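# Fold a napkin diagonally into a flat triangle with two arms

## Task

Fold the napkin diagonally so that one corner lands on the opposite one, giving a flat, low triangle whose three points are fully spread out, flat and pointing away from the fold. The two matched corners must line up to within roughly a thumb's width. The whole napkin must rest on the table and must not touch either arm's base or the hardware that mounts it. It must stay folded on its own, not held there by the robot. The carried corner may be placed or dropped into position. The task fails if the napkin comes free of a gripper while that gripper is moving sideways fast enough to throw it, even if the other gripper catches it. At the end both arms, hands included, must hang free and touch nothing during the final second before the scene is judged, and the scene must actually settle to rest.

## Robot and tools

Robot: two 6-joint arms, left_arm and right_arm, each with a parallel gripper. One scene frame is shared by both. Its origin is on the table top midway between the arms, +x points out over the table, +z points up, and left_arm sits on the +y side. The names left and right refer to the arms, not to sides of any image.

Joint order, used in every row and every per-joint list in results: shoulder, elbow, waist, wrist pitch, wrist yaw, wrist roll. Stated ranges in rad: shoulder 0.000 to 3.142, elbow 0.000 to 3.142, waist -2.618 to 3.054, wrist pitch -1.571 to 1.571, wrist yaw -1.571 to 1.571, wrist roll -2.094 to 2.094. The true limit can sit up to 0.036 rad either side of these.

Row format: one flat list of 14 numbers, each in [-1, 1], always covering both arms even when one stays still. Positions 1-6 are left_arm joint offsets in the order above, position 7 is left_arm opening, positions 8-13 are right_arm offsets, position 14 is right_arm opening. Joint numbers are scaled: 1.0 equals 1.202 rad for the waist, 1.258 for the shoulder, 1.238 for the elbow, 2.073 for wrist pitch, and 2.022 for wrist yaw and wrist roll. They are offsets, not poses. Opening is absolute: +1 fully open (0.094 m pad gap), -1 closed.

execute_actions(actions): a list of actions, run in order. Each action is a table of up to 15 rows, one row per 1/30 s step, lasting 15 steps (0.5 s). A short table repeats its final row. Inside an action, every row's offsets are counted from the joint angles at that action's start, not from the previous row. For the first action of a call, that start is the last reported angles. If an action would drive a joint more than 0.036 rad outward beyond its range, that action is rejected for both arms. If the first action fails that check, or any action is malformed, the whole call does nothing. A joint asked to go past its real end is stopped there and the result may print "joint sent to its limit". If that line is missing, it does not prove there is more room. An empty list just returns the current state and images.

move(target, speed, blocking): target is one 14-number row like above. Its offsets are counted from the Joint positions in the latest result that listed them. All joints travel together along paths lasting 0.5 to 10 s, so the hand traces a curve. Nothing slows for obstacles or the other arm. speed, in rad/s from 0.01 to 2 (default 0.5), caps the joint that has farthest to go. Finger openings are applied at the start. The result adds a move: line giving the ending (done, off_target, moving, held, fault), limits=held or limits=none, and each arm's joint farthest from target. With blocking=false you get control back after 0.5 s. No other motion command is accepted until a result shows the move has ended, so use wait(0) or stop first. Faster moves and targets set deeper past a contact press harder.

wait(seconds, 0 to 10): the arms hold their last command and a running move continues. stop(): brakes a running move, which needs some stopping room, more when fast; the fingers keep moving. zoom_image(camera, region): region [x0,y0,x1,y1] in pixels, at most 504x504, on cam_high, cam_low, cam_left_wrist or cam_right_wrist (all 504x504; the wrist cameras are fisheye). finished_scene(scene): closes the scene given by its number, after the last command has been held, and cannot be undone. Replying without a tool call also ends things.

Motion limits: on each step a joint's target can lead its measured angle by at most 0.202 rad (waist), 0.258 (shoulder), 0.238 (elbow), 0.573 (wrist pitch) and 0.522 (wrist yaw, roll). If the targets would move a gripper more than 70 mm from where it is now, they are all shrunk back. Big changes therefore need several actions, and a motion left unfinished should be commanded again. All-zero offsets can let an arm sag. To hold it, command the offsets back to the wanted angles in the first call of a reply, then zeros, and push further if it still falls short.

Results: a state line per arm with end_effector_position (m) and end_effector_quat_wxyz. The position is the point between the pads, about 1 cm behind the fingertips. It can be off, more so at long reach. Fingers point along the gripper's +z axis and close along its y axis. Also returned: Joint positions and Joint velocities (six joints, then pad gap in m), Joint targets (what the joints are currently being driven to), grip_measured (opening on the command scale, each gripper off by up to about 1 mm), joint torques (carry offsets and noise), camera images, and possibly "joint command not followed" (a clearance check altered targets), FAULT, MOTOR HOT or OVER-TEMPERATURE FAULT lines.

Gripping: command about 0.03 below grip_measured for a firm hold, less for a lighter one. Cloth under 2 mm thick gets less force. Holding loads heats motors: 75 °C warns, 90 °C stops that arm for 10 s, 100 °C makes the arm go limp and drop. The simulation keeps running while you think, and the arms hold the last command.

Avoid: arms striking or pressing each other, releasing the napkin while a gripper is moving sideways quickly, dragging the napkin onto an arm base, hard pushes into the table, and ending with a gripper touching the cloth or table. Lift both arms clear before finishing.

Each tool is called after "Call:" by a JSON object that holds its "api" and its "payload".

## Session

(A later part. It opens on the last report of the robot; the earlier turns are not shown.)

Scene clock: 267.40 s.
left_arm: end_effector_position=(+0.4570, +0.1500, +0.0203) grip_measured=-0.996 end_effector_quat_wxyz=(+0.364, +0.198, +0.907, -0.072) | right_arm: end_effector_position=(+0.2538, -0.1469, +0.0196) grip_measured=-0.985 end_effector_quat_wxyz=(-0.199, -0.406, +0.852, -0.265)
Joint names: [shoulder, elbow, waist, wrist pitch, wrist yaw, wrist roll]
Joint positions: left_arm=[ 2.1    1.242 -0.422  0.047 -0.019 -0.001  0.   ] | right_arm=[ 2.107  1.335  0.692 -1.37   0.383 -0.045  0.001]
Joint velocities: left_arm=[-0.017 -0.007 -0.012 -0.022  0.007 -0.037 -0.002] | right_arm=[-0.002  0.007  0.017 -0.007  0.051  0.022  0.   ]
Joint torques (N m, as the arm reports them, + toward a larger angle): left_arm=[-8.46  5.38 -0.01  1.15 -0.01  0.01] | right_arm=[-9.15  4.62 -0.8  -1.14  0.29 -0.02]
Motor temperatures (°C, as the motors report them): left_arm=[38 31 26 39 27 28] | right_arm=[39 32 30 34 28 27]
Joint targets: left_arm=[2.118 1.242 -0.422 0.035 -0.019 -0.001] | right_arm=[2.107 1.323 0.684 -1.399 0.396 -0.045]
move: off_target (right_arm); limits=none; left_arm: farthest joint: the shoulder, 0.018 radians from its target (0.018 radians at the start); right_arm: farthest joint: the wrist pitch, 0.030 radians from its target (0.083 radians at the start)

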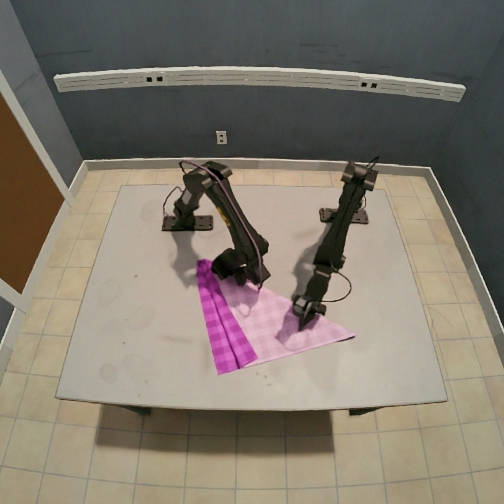

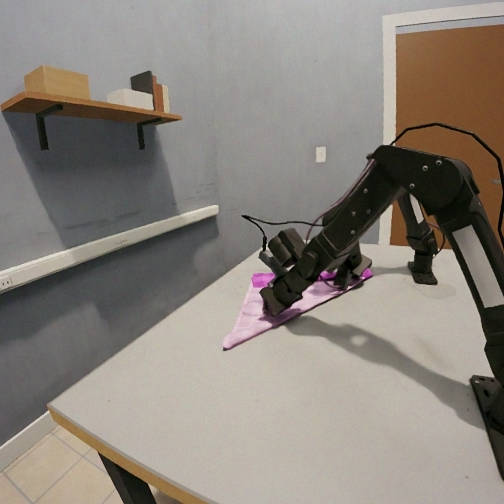

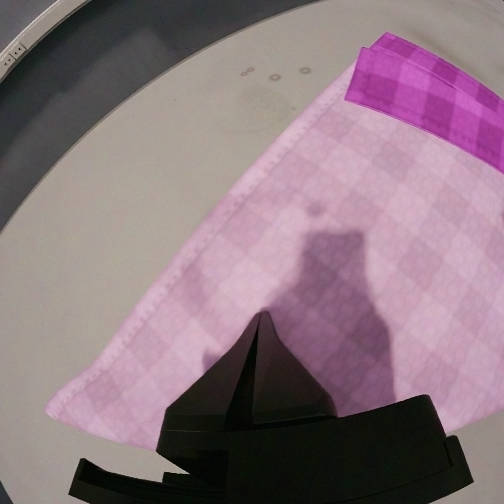

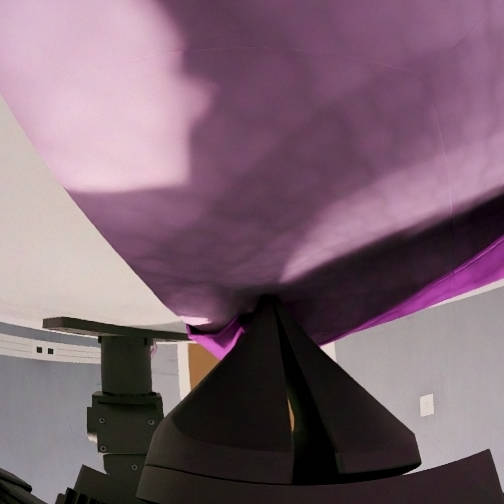

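Call:
{"api": "move", "payload": {"target": [0.014,0,0,-0.005,0,0,-1,0,-0.04,-0.07,-0.035,0.007,0,-1], "speed": 0.05}}

Call:
{"api": "zoom_image", "payload": {"camera": "cam_high", "region": [170, 235, 310, 385]}}

Scene clock: 270.57 s.
left_arm: end_effector_position=(+0.4563, +0.1482, +0.0205) grip_measured=-0.996 end_effector_quat_wxyz=(+0.363, +0.200, +0.907, -0.077) | right_arm: end_effector_position=(+0.2513, -0.1724, +0.0197) grip_measured=-0.985 end_effector_quat_wxyz=(-0.231, -0.376, +0.858, -0.264)
Joint names: [shoulder, elbow, waist, wrist pitch, wrist yaw, wrist roll]
Joint positions: left_arm=[ 2.1    1.242 -0.422  0.048 -0.009 -0.001  0.   ] | right_arm=[ 2.107  1.305  0.618 -1.389  0.385 -0.045  0.001]
Joint velocities: left_arm=[-0.007 -0.012  0.012  0.007  0.022 -0.095  0.001] | right_arm=[ 0.022  0.007 -0.017  0.066 -0.037  0.007  0.001]
Joint torques (N m, as the arm reports them, + toward a larger angle): left_arm=[-8.46  5.36 -0.03  1.17 -0.09  0.03] | right_arm=[-9.01  3.81 -0.92 -1.49  0.28 -0.02]
Motor temperatures (°C, as the motors report them): left_arm=[38 31 26 39 27 28] | right_arm=[39 32 30 34 28 27]
Joint targets: left_arm=[2.118 1.242 -0.422 0.037 -0.019 -0.001] | right_arm=[2.107 1.286 0.608 -1.442 0.398 -0.045]
move: off_target (right_arm); limits=none; left_arm: farthest joint: the shoulder, 0.018 radians from its target (0.018 radians at the start); right_arm: farthest joint: the wrist pitch, 0.054 radians from its target (0.073 radians at the start)

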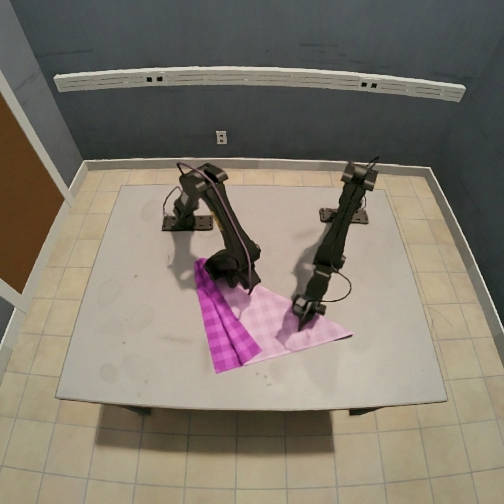

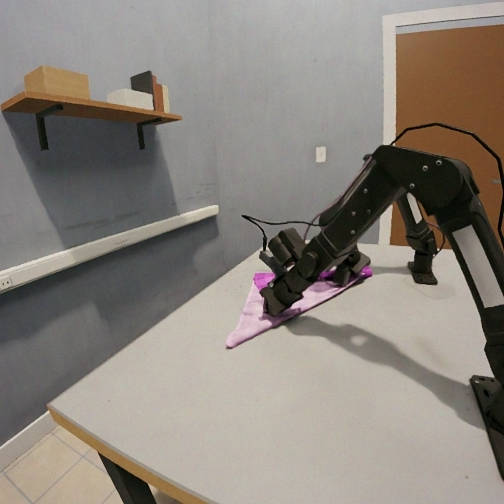

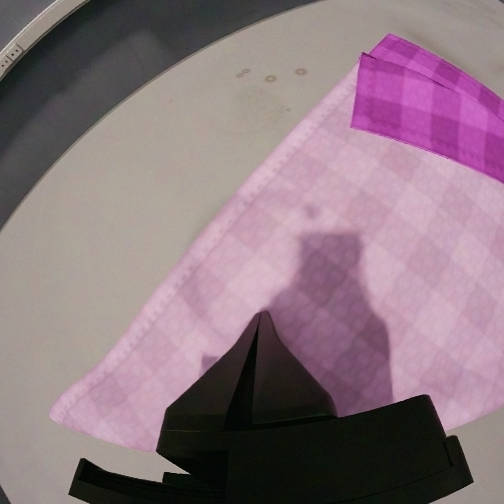

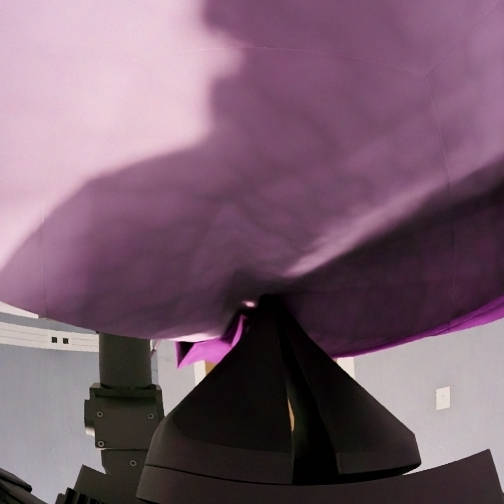

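Region (170, 235, 310, 385) of cam_high's 504x504 image, scaled by 3.360, with more detail than that image has; it fills the left 470 columns of this view, and the rest is white.

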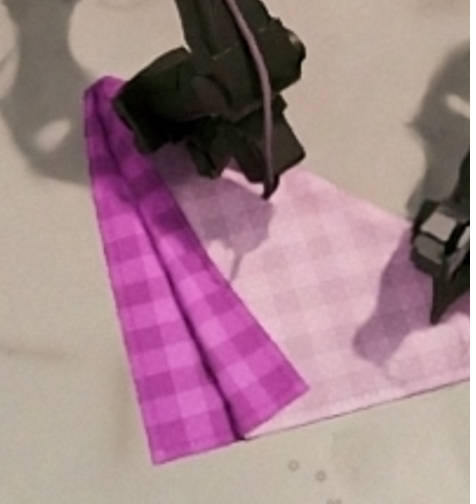

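Call:
{"api": "move", "payload": {"target": [0.014,0,0,-0.005,0,0,-1,-0.1,-0.03,-0.03,-0.02,0.007,0,-1], "speed": 0.06}}

Call:
{"api": "zoom_image", "payload": {"camera": "cam_high", "region": [170, 235, 310, 385]}}

Scene clock: 274.03 s.
left_arm: end_effector_position=(+0.4562, +0.1471, +0.0199) grip_measured=-0.996 end_effector_quat_wxyz=(+0.363, +0.201, +0.906, -0.080) | right_arm: end_effector_position=(+0.2547, -0.1774, +0.0380) grip_measured=-0.985 end_effector_quat_wxyz=(-0.200, -0.362, +0.875, -0.253)
Joint names: [shoulder, elbow, waist, wrist pitch, wrist yaw, wrist roll]
Joint positions: left_arm=[ 2.102  1.242 -0.422  0.051 -0.003 -0.001  0.   ] | right_arm=[ 2.012  1.283  0.592 -1.389  0.385 -0.045  0.001]
Joint velocities: left_arm=[ 0.007 -0.017 -0.012  0.022  0.007 -0.022  0.   ] | right_arm=[-0.002 -0.012 -0.007 -0.051 -0.007 -0.007 -0.001]
Joint torques (N m, as the arm reports them, + toward a larger angle): left_arm=[-8.49  5.39 -0.02  1.14 -0.04  0.  ] | right_arm=[-10.78   4.57  -0.91  -1.24   0.31  -0.02]
Motor temperatures (°C, as the motors report them): left_arm=[38 31 26 39 27 28] | right_arm=[39 31 30 35 28 27]
Joint targets: left_arm=[2.118 1.242 -0.422 0.038 -0.008 -0.001] | right_arm=[1.981 1.268 0.582 -1.430 0.399 -0.045]
move: off_target (right_arm); limits=none; left_arm: farthest joint: the shoulder, 0.016 radians from its target (0.018 radians at the start); right_arm: farthest joint: the wrist pitch, 0.042 radians from its target (0.041 radians at the start)

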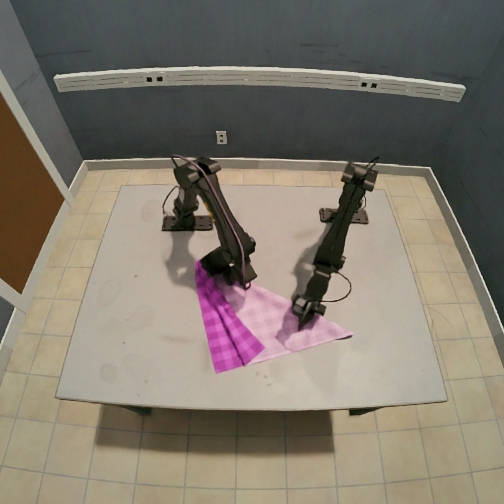

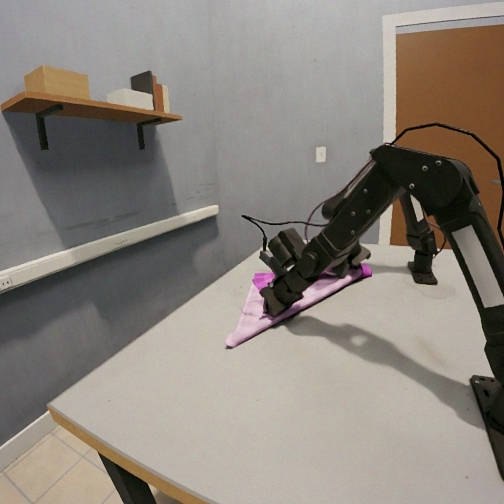

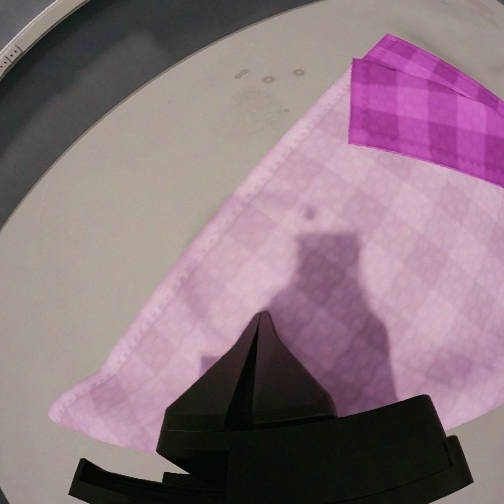

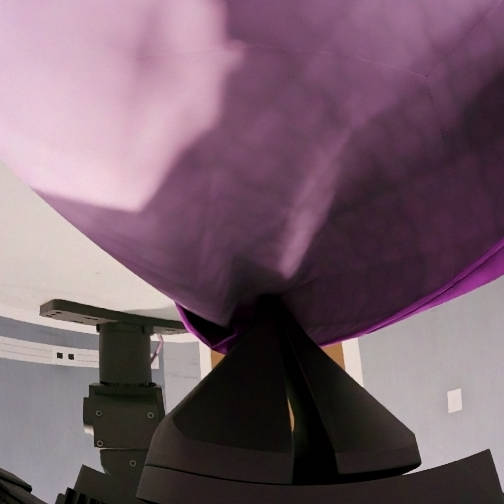

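Region (170, 235, 310, 385) of cam_high's 504x504 image, scaled by 3.360, with more detail than that image has; it fills the left 470 columns of this view, and the rest is white.

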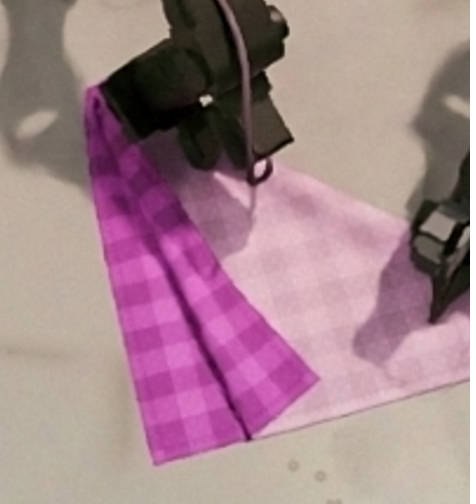

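Call:
{"api": "move", "payload": {"target": [0.013,0,0,-0.006,0,0,-1,-0.13,-0.012,-0.008,-0.015,0.007,0,-1], "speed": 0.06}}

Call:
{"api": "zoom_image", "payload": {"camera": "cam_low", "region": [300, 230, 400, 300]}}

Scene clock: 278.13 s.
left_arm: end_effector_position=(+0.4565, +0.1469, +0.0203) grip_measured=-0.996 end_effector_quat_wxyz=(+0.364, +0.201, +0.906, -0.080) | right_arm: end_effector_position=(+0.2615, -0.1723, +0.0669) grip_measured=-0.985 end_effector_quat_wxyz=(-0.140, -0.355, +0.893, -0.237)
Joint names: [shoulder, elbow, waist, wrist pitch, wrist yaw, wrist roll]
Joint positions: left_arm=[ 2.102  1.242 -0.422  0.053 -0.002 -0.001  0.   ] | right_arm=[ 1.879  1.283  0.592 -1.39   0.384 -0.045  0.001]
Joint velocities: left_arm=[-0.007 -0.022 -0.012 -0.022 -0.037  0.037 -0.   ] | right_arm=[ 0.002 -0.017  0.002  0.066  0.037 -0.051  0.001]
Joint torques (N m, as the arm reports them, + toward a larger angle): left_arm=[-8.48  5.33 -0.04  1.11  0.01 -0.01] | right_arm=[-10.21   5.17  -0.9   -0.86   0.33  -0.02]
Motor temperatures (°C, as the motors report them): left_arm=[38 31 26 39 27 28] | right_arm=[39 31 30 35 28 27]
Joint targets: left_arm=[2.118 1.242 -0.422 0.039 -0.003 -0.001] | right_arm=[1.848 1.268 0.582 -1.420 0.399 -0.045]
move: off_target (right_arm); limits=none; left_arm: farthest joint: the shoulder, 0.016 radians from its target (0.016 radians at the start); right_arm: farthest joint: the shoulder, 0.031 radians from its target (0.163 radians at the start)

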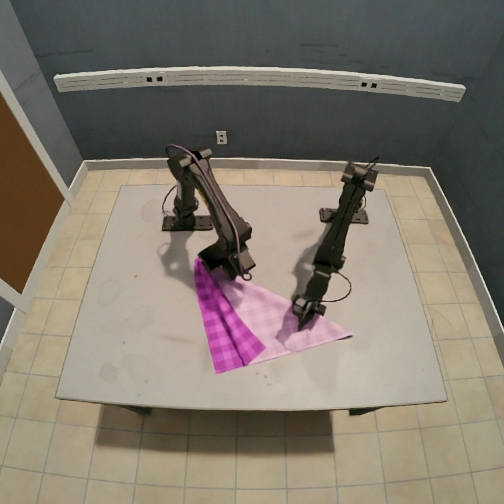

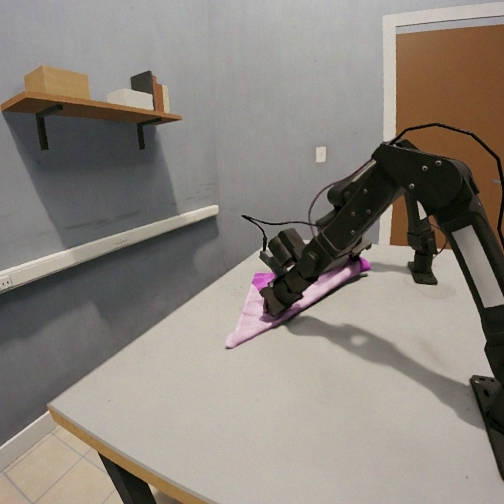

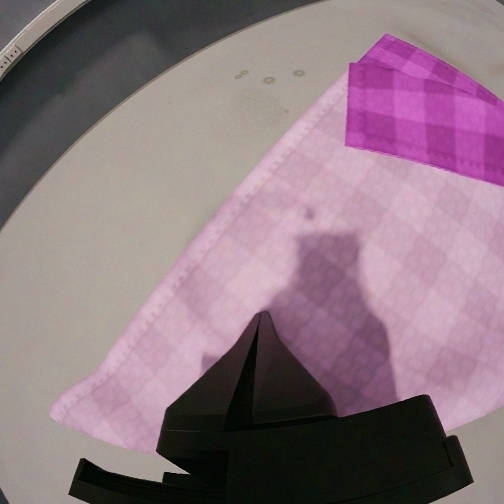

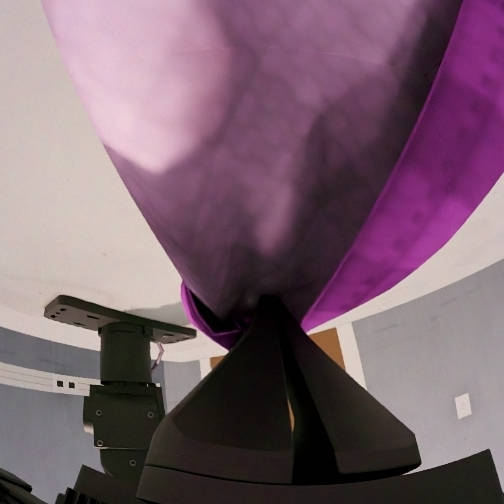

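Region (300, 230, 400, 300) of cam_low's 504x504 image, scaled by 5.040, with more detail than that image has; it fills the top 353 rows of this view, and the rest is white.

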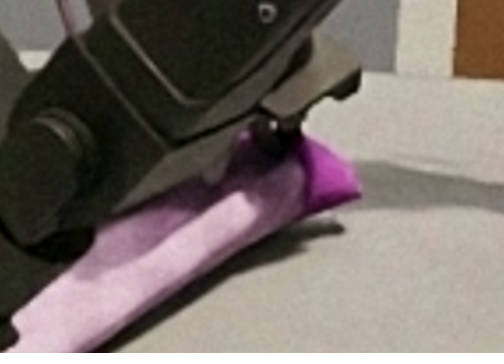

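Call:
{"api": "move", "payload": {"target": [0.013,0,0,-0.007,0,0,-1,-0.025,-0.04,-0.008,-0.015,-0.055,0,-1], "speed": 0.06}}

Call:
{"api": "zoom_image", "payload": {"camera": "cam_low", "region": [300, 230, 400, 300]}}

Scene clock: 281.73 s.
left_arm: end_effector_position=(+0.4566, +0.1468, +0.0205) grip_measured=-0.996 end_effector_quat_wxyz=(+0.365, +0.201, +0.906, -0.080) | right_arm: end_effector_position=(+0.2393, -0.1659, +0.0562) grip_measured=-0.985 end_effector_quat_wxyz=(-0.174, -0.349, +0.900, -0.192)
Joint names: [shoulder, elbow, waist, wrist pitch, wrist yaw, wrist roll]
Joint positions: left_arm=[ 2.102  1.242 -0.422  0.054 -0.002 -0.001  0.   ] | right_arm=[ 1.879  1.246  0.592 -1.39   0.276 -0.045  0.001]
Joint velocities: left_arm=[ 0.002 -0.022  0.002 -0.007  0.037  0.007 -0.001] | right_arm=[-0.012 -0.002 -0.012 -0.037 -0.007 -0.066  0.001]
Joint torques (N m, as the arm reports them, + toward a larger angle): left_arm=[-8.53  5.38 -0.05  1.12  0.03  0.02] | right_arm=[-10.09   5.21  -0.9   -0.95   0.12  -0.02]
Motor temperatures (°C, as the motors report them): left_arm=[38 31 26 39 27 28] | right_arm=[39 31 30 34 28 27]
Joint targets: left_arm=[2.118 1.242 -0.422 0.039 -0.003 -0.001] | right_arm=[1.848 1.233 0.582 -1.421 0.273 -0.045]
move: off_target (right_arm); limits=none; left_arm: farthest joint: the shoulder, 0.016 radians from its target (0.016 radians at the start); right_arm: farthest joint: the shoulder, 0.032 radians from its target (0.032 radians at the start)

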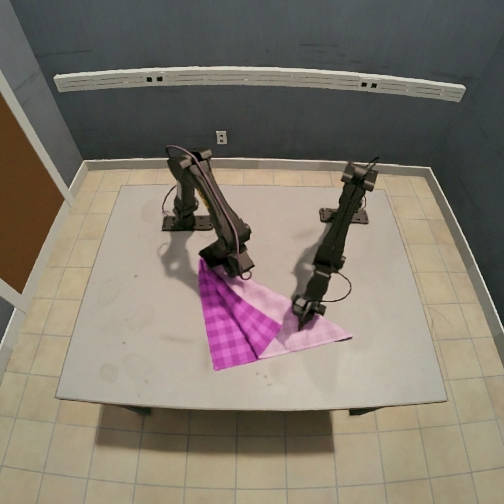

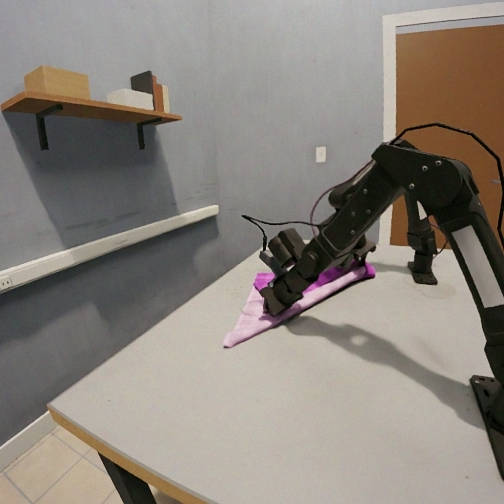

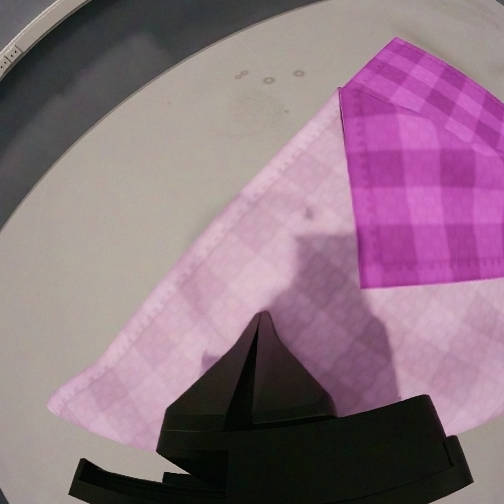

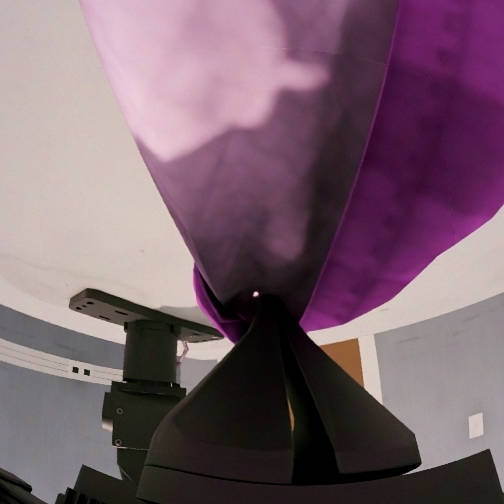

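Region (300, 230, 400, 300) of cam_low's 504x504 image, scaled by 5.040, with more detail than that image has; it fills the top 353 rows of this view, and the rest is white.

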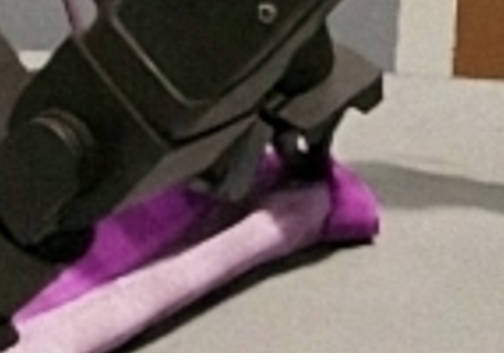

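Call:
{"api": "move", "payload": {"target": [0.013,0,0,-0.007,0,0,-1,-0.03,0.11,0,0,0,0,-1], "speed": 0.08}}

Call:
{"api": "move", "payload": {"target": [-0.2,0,0,0,0,0,-1,-0.25,0.03,0,0.1,-0.135,0,-1], "speed": 0.2}}

Call:
{"api": "move", "payload": {"target": [-0.02,0,0.3,0,0,0,-1,-0.02,0.03,-0.8,0,0,0,-1], "speed": 0.5}}

Call:
{"api": "zoom_image", "payload": {"camera": "cam_high", "region": [180, 240, 260, 320]}}

Call:
{"api": "zoom_image", "payload": {"camera": "cam_low", "region": [300, 240, 400, 310]}}

Scene clock: 285.37 s.
left_arm: end_effector_position=(+0.4567, +0.1468, +0.0205) grip_measured=-0.996 end_effector_quat_wxyz=(+0.365, +0.201, +0.906, -0.080) | right_arm: end_effector_position=(+0.2656, -0.1466, +0.0714) grip_measured=-0.985 end_effector_quat_wxyz=(-0.124, -0.346, +0.913, -0.179)
Joint names: [shoulder, elbow, waist, wrist pitch, wrist yaw, wrist roll]
Joint positions: left_arm=[ 2.102  1.242 -0.422  0.054 -0.002 -0.001  0.   ] | right_arm=[ 1.879  1.352  0.592 -1.39   0.275 -0.045  0.001]
Joint velocities: left_arm=[-0.017 -0.007 -0.017 -0.022 -0.022  0.037 -0.   ] | right_arm=[-0.007  0.007 -0.002  0.007 -0.051  0.051 -0.   ]
Joint torques (N m, as the arm reports them, + toward a larger angle): left_arm=[-8.48  5.38 -0.07  1.12 -0.01  0.  ] | right_arm=[-10.9    9.21   0.03  -0.41   0.15  -0.01]
Motor temperatures (°C, as the motors report them): left_arm=[37 31 26 39 27 28] | right_arm=[39 31 30 34 28 27]
Joint targets: left_arm=[2.118 1.242 -0.422 0.039 -0.002 -0.001] | right_arm=[1.842 1.382 0.592 -1.390 0.276 -0.045]
move: off_target (right_arm); limits=none; left_arm: farthest joint: the shoulder, 0.016 radians from its target (0.016 radians at the start); right_arm: farthest joint: the shoulder, 0.038 radians from its target (0.038 radians at the start)

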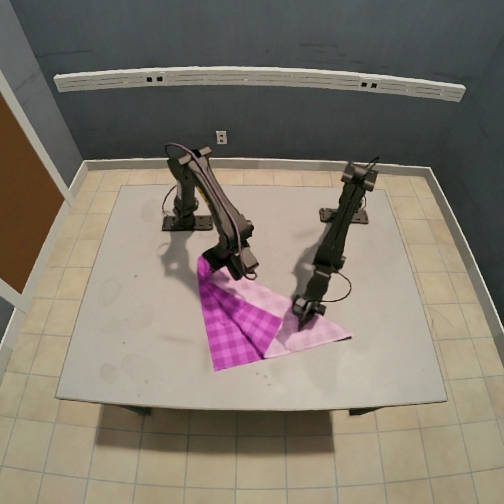

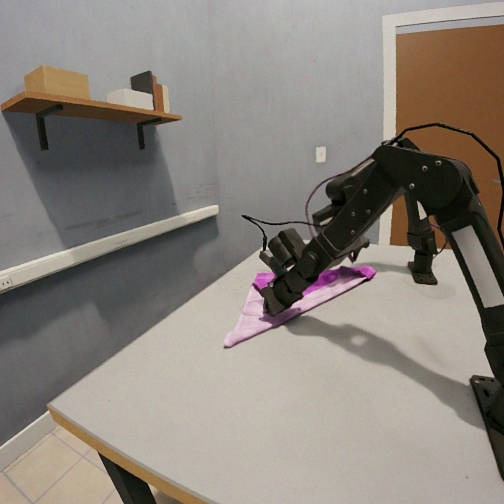

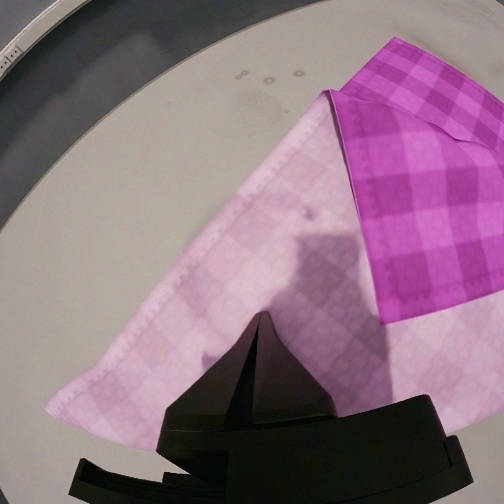

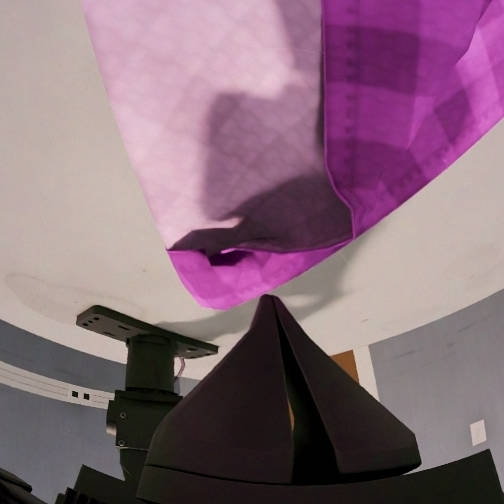

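Scene clock: 287.50 s.
left_arm: end_effector_position=(+0.4641, +0.1434, +0.1361) grip_measured=-0.996 end_effector_quat_wxyz=(+0.462, +0.190, +0.860, -0.102) | right_arm: end_effector_position=(+0.2776, -0.0807, +0.1364) grip_measured=-0.985 end_effector_quat_wxyz=(+0.062, -0.330, +0.942, +0.012)
Joint names: [shoulder, elbow, waist, wrist pitch, wrist yaw, wrist roll]
Joint positions: left_arm=[ 1.876  1.242 -0.422  0.048 -0.002 -0.001  0.   ] | right_arm=[ 1.591  1.352  0.592 -1.207  0.013 -0.045  0.001]
Joint velocities: left_arm=[ 0.017 -0.002 -0.022  0.037  0.037  0.037 -0.001] | right_arm=[-0.002 -0.002  0.012  0.066 -0.037  0.022 -0.001]
Joint torques (N m, as the arm reports them, + toward a larger angle): left_arm=[-10.54   6.15   0.     1.49   0.     0.01] | right_arm=[-8.4  11.01  0.03  0.79 -0.07 -0.02]
Motor temperatures (°C, as the motors report them): left_arm=[38 31 26 39 27 28] | right_arm=[39 32 30 34 28 27]
Joint targets: left_arm=[1.850 1.242 -0.422 0.054 -0.002 -0.001] | right_arm=[1.565 1.389 0.592 -1.182 0.002 -0.045]
move: off_target (left_arm, right_arm); limits=none; left_arm: farthest joint: the shoulder, 0.026 radians from its target (0.252 radians at the start); right_arm: farthest joint: the elbow, 0.037 radians from its target (0.037 radians at the start)

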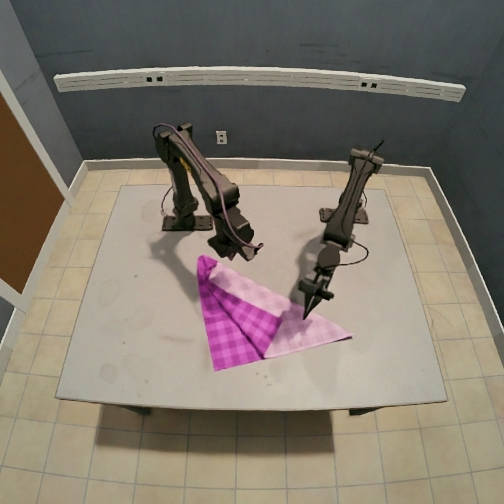

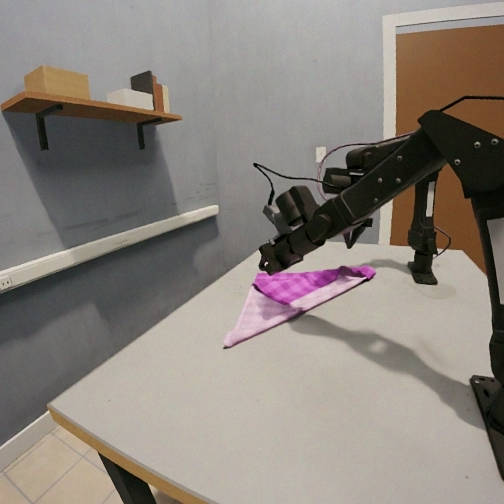

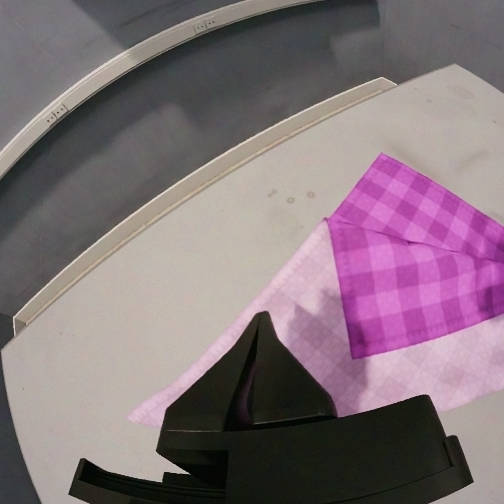

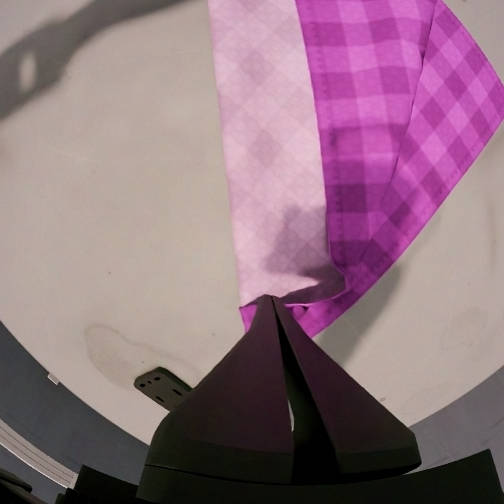

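Scene clock: 289.80 s.
left_arm: end_effector_position=(+0.5123, +0.3287, +0.1355) grip_measured=-0.996 end_effector_quat_wxyz=(+0.471, +0.035, +0.881, -0.018) | right_arm: end_effector_position=(+0.3189, -0.3628, +0.1364) grip_measured=-0.985 end_effector_quat_wxyz=(+0.060, +0.142, +0.988, -0.019)
Joint names: [shoulder, elbow, waist, wrist pitch, wrist yaw, wrist roll]
Joint positions: left_arm=[ 1.876  1.242 -0.065  0.045 -0.002 -0.001  0.   ] | right_arm=[ 1.591  1.352 -0.368 -1.207  0.016 -0.045  0.001]
Joint velocities: left_arm=[ 0.012 -0.007 -0.017 -0.081  0.037 -0.037  0.   ] | right_arm=[-0.017  0.012  0.002 -0.022 -0.037 -0.081 -0.   ]
Joint torques (N m, as the arm reports them, + toward a larger angle): left_arm=[-10.41   6.16   0.28   1.47   0.     0.01] | right_arm=[-8.31 10.99 -0.18  0.52  0.   -0.02]
Motor temperatures (°C, as the motors report them): left_arm=[38 31 26 39 27 28] | right_arm=[39 32 30 34 28 27]
Joint targets: left_arm=[1.851 1.242 -0.062 0.048 -0.002 -0.001] | right_arm=[1.566 1.389 -0.370 -1.207 0.013 -0.045]
move: off_target (left_arm, right_arm); limits=none; left_arm: farthest joint: the shoulder, 0.025 radians from its target (0.025 radians at the start); right_arm: farthest joint: the elbow, 0.037 radians from its target (0.037 radians at the start)

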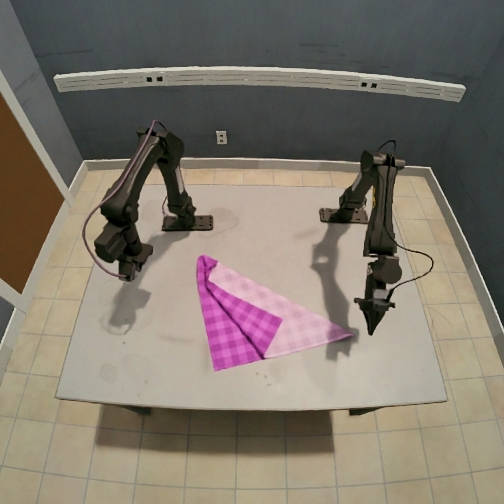

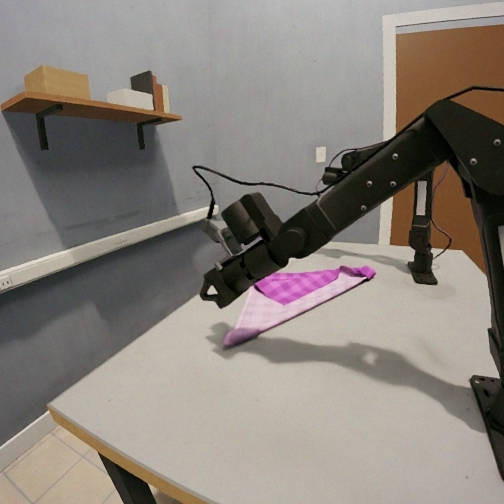

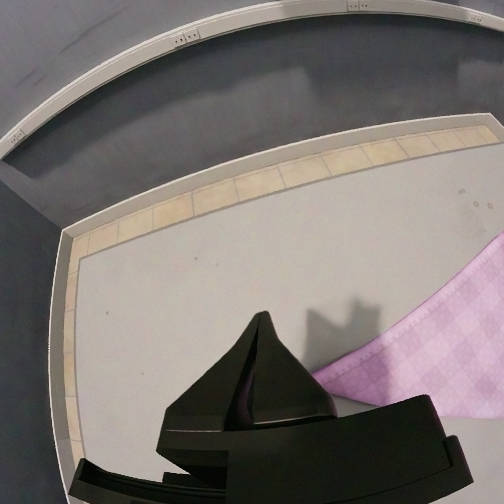

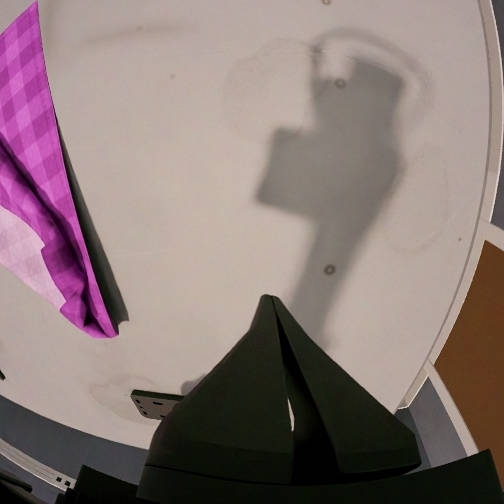

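Region (180, 240, 260, 320) of cam_high's 504x504 image, scaled by 6.300, with more detail than that image has.

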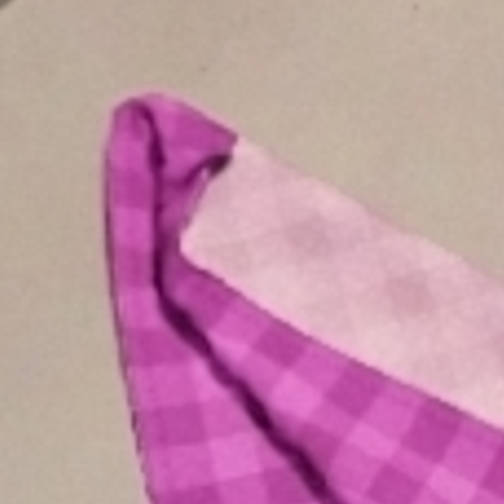

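Region (300, 240, 400, 310) of cam_low's 504x504 image, scaled by 5.040, with more detail than that image has; it fills the top 353 rows of this view, and the rest is white.

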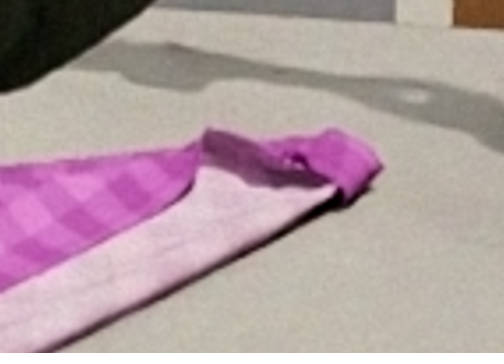

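Call:
{"api": "move", "payload": {"target": [0.12,0,-0.297,0,0,0,-1,-0.03,-0.258,0.64,0.097,-0.008,0.43,-0.4], "speed": 0.5}}

Scene clock: 296.30 s.
left_arm: end_effector_position=(+0.4601, +0.1468, +0.0542) grip_measured=-0.996 end_effector_quat_wxyz=(+0.390, +0.197, +0.895, -0.085) | right_arm: end_effector_position=(+0.2654, -0.1493, +0.0566) grip_measured=-0.402 end_effector_quat_wxyz=(-0.004, +0.189, +0.982, -0.002)
Joint names: [shoulder, elbow, waist, wrist pitch, wrist yaw, wrist roll]
Joint positions: left_arm=[ 2.031  1.242 -0.42   0.039 -0.003 -0.001  0.   ] | right_arm=[ 1.591  1.038  0.398 -1.028 -0.001  0.817  0.028]
Joint velocities: left_arm=[-0.017  0.017  0.002  0.051 -0.066  0.037 -0.   ] | right_arm=[-0.007  0.002 -0.007  0.022 -0.007 -0.007 -0.001]
Joint torques (N m, as the arm reports them, + toward a larger angle): left_arm=[-9.67  5.62 -0.24  1.37  0.03  0.02] | right_arm=[-8.81  6.82  0.44  0.5   0.02  0.07]
Motor temperatures (°C, as the motors report them): left_arm=[38 31 26 39 27 28] | right_arm=[39 32 30 34 28 27]
Joint targets: left_arm=[2.027 1.242 -0.422 0.045 -0.002 -0.001] | right_arm=[1.553 1.033 0.402 -1.006 -0.001 0.824]
move: off_target (right_arm); limits=none; left_arm: farthest joint: the wrist pitch, 0.006 radians from its target (0.000 radians at the start); right_arm: farthest joint: the shoulder, 0.038 radians from its target (0.038 radians at the start)

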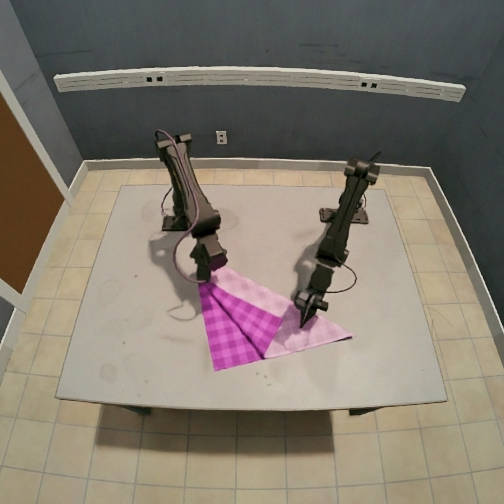

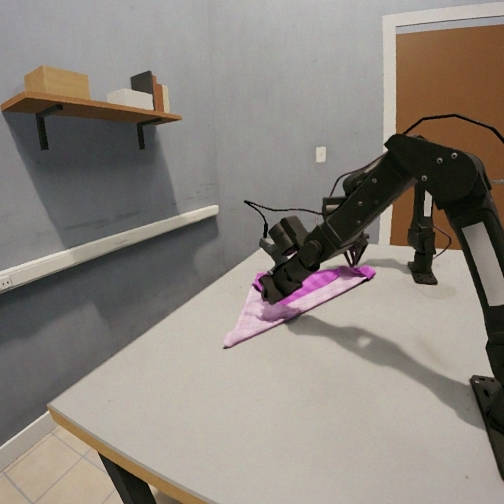

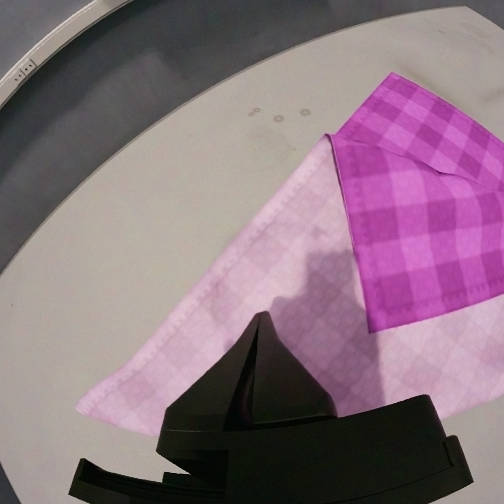

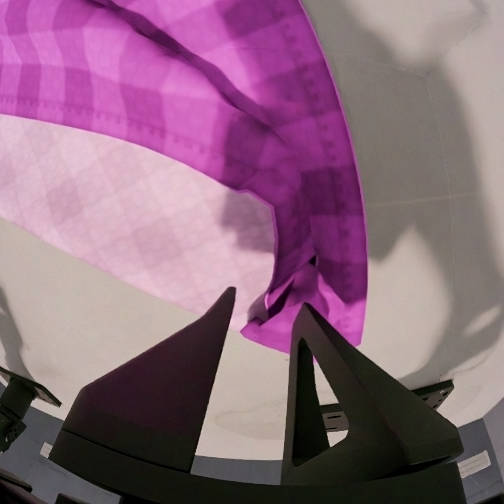

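Call:
{"api": "move", "payload": {"target": [0.068,0,0,0,0,0,-1,0,-0.02,0.04,0.01,0,0.003,-0.4], "speed": 0.08}}

Call:
{"api": "move", "payload": {"target": [0.014,0,0,-0.005,0,0,-1,0.08,0,0,0.01,0,0.003,-0.4], "speed": 0.08}}

Scene clock: 298.93 s.
left_arm: end_effector_position=(+0.4563, +0.1486, +0.0199) grip_measured=-0.996 end_effector_quat_wxyz=(+0.362, +0.200, +0.907, -0.079) | right_arm: end_effector_position=(+0.2560, -0.1424, +0.0526) grip_measured=-0.402 end_effector_quat_wxyz=(-0.011, +0.170, +0.985, -0.007)
Joint names: [shoulder, elbow, waist, wrist pitch, wrist yaw, wrist roll]
Joint positions: left_arm=[ 2.101  1.242 -0.42   0.047 -0.003 -0.001  0.   ] | right_arm=[ 1.591  1.021  0.437 -1.027 -0.001  0.817  0.028]
Joint velocities: left_arm=[-0.017  0.002 -0.017 -0.007 -0.022 -0.037 -0.001] | right_arm=[ 0.002 -0.022 -0.007  0.007 -0.022 -0.022  0.   ]
Joint torques (N m, as the arm reports them, + toward a larger angle): left_arm=[-8.45  5.44 -0.05  1.16  0.01  0.01] | right_arm=[-5.93  6.56  0.81  0.45  0.01  0.04]
Motor temperatures (°C, as the motors report them): left_arm=[38 31 26 39 27 28] | right_arm=[38 32 30 33 28 27]
Joint targets: left_arm=[2.117 1.242 -0.420 0.039 -0.003 -0.001] | right_arm=[1.591 1.014 0.445 -1.007 -0.001 0.823]
move: done; limits=none; left_arm: farthest joint: the shoulder, 0.016 radians from its target (0.086 radians at the start); right_arm: farthest joint: the wrist pitch, 0.020 radians from its target (0.020 radians at the start)

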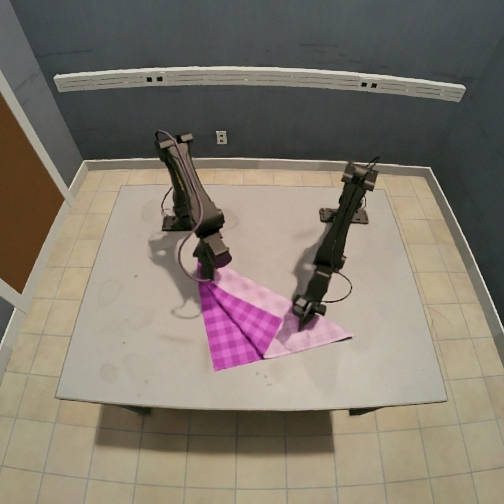

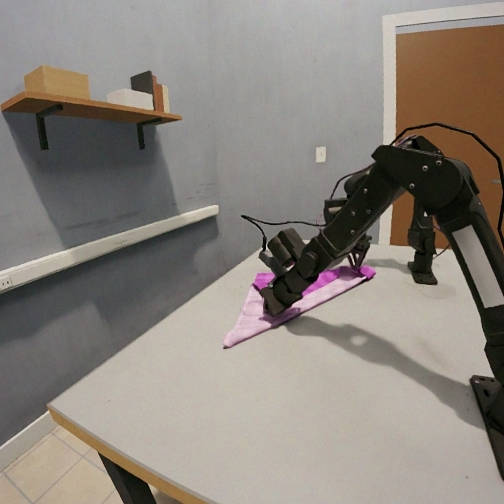

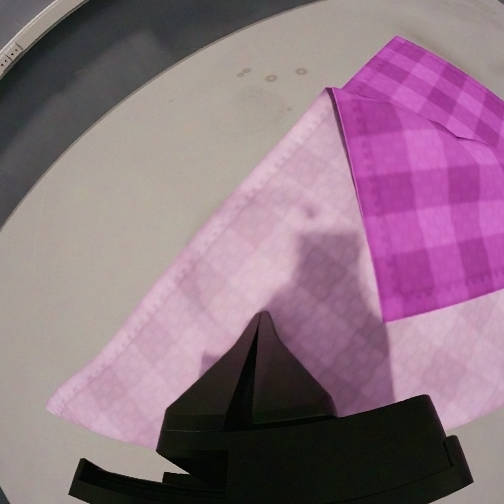

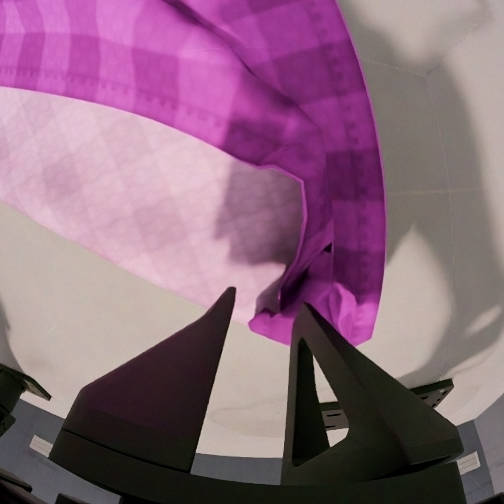

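Scene clock: 300.50 s.
left_arm: end_effector_position=(+0.4566, +0.1485, +0.0203) grip_measured=-0.996 end_effector_quat_wxyz=(+0.363, +0.200, +0.907, -0.079) | right_arm: end_effector_position=(+0.2498, -0.1456, +0.0303) grip_measured=-0.402 end_effector_quat_wxyz=(-0.048, +0.170, +0.984, -0.036)
Joint names: [shoulder, elbow, waist, wrist pitch, wrist yaw, wrist roll]
Joint positions: left_arm=[ 2.101  1.242 -0.42   0.049 -0.003 -0.001  0.   ] | right_arm=[ 1.686  1.021  0.437 -1.025 -0.001  0.817  0.028]
Joint velocities: left_arm=[-0.027 -0.017  0.007  0.081 -0.007  0.022 -0.   ] | right_arm=[ 0.012 -0.002 -0.017  0.022 -0.081 -0.081  0.001]
Joint torques (N m, as the arm reports them, + toward a larger angle): left_arm=[-8.4   5.48  0.    1.16  0.02  0.01] | right_arm=[-6.07  6.87  0.03  0.24  0.01  0.05]
Motor temperatures (°C, as the motors report them): left_arm=[38 31 26 39 27 28] | right_arm=[38 32 30 33 28 27]
Joint targets: left_arm=[2.118 1.242 -0.420 0.037 -0.003 -0.001] | right_arm=[1.692 1.021 0.437 -1.006 -0.001 0.823]
move: done; limits=none; left_arm: farthest joint: the shoulder, 0.018 radians from its target (0.018 radians at the start); right_arm: farthest joint: the wrist pitch, 0.019 radians from its target (0.021 radians at the start)

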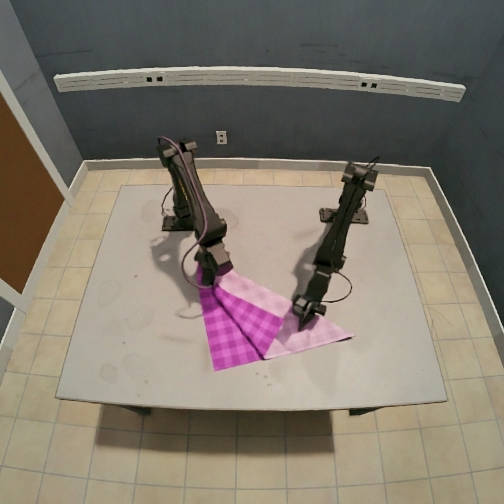

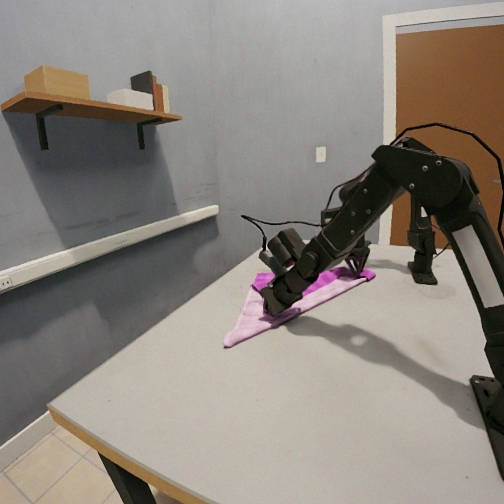

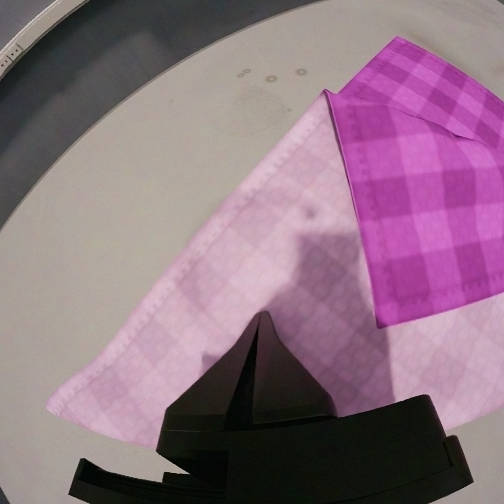

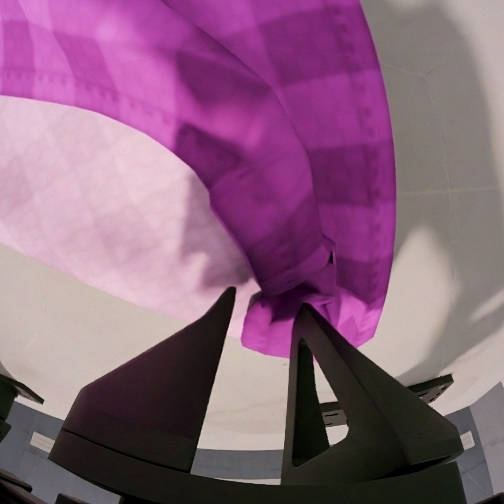

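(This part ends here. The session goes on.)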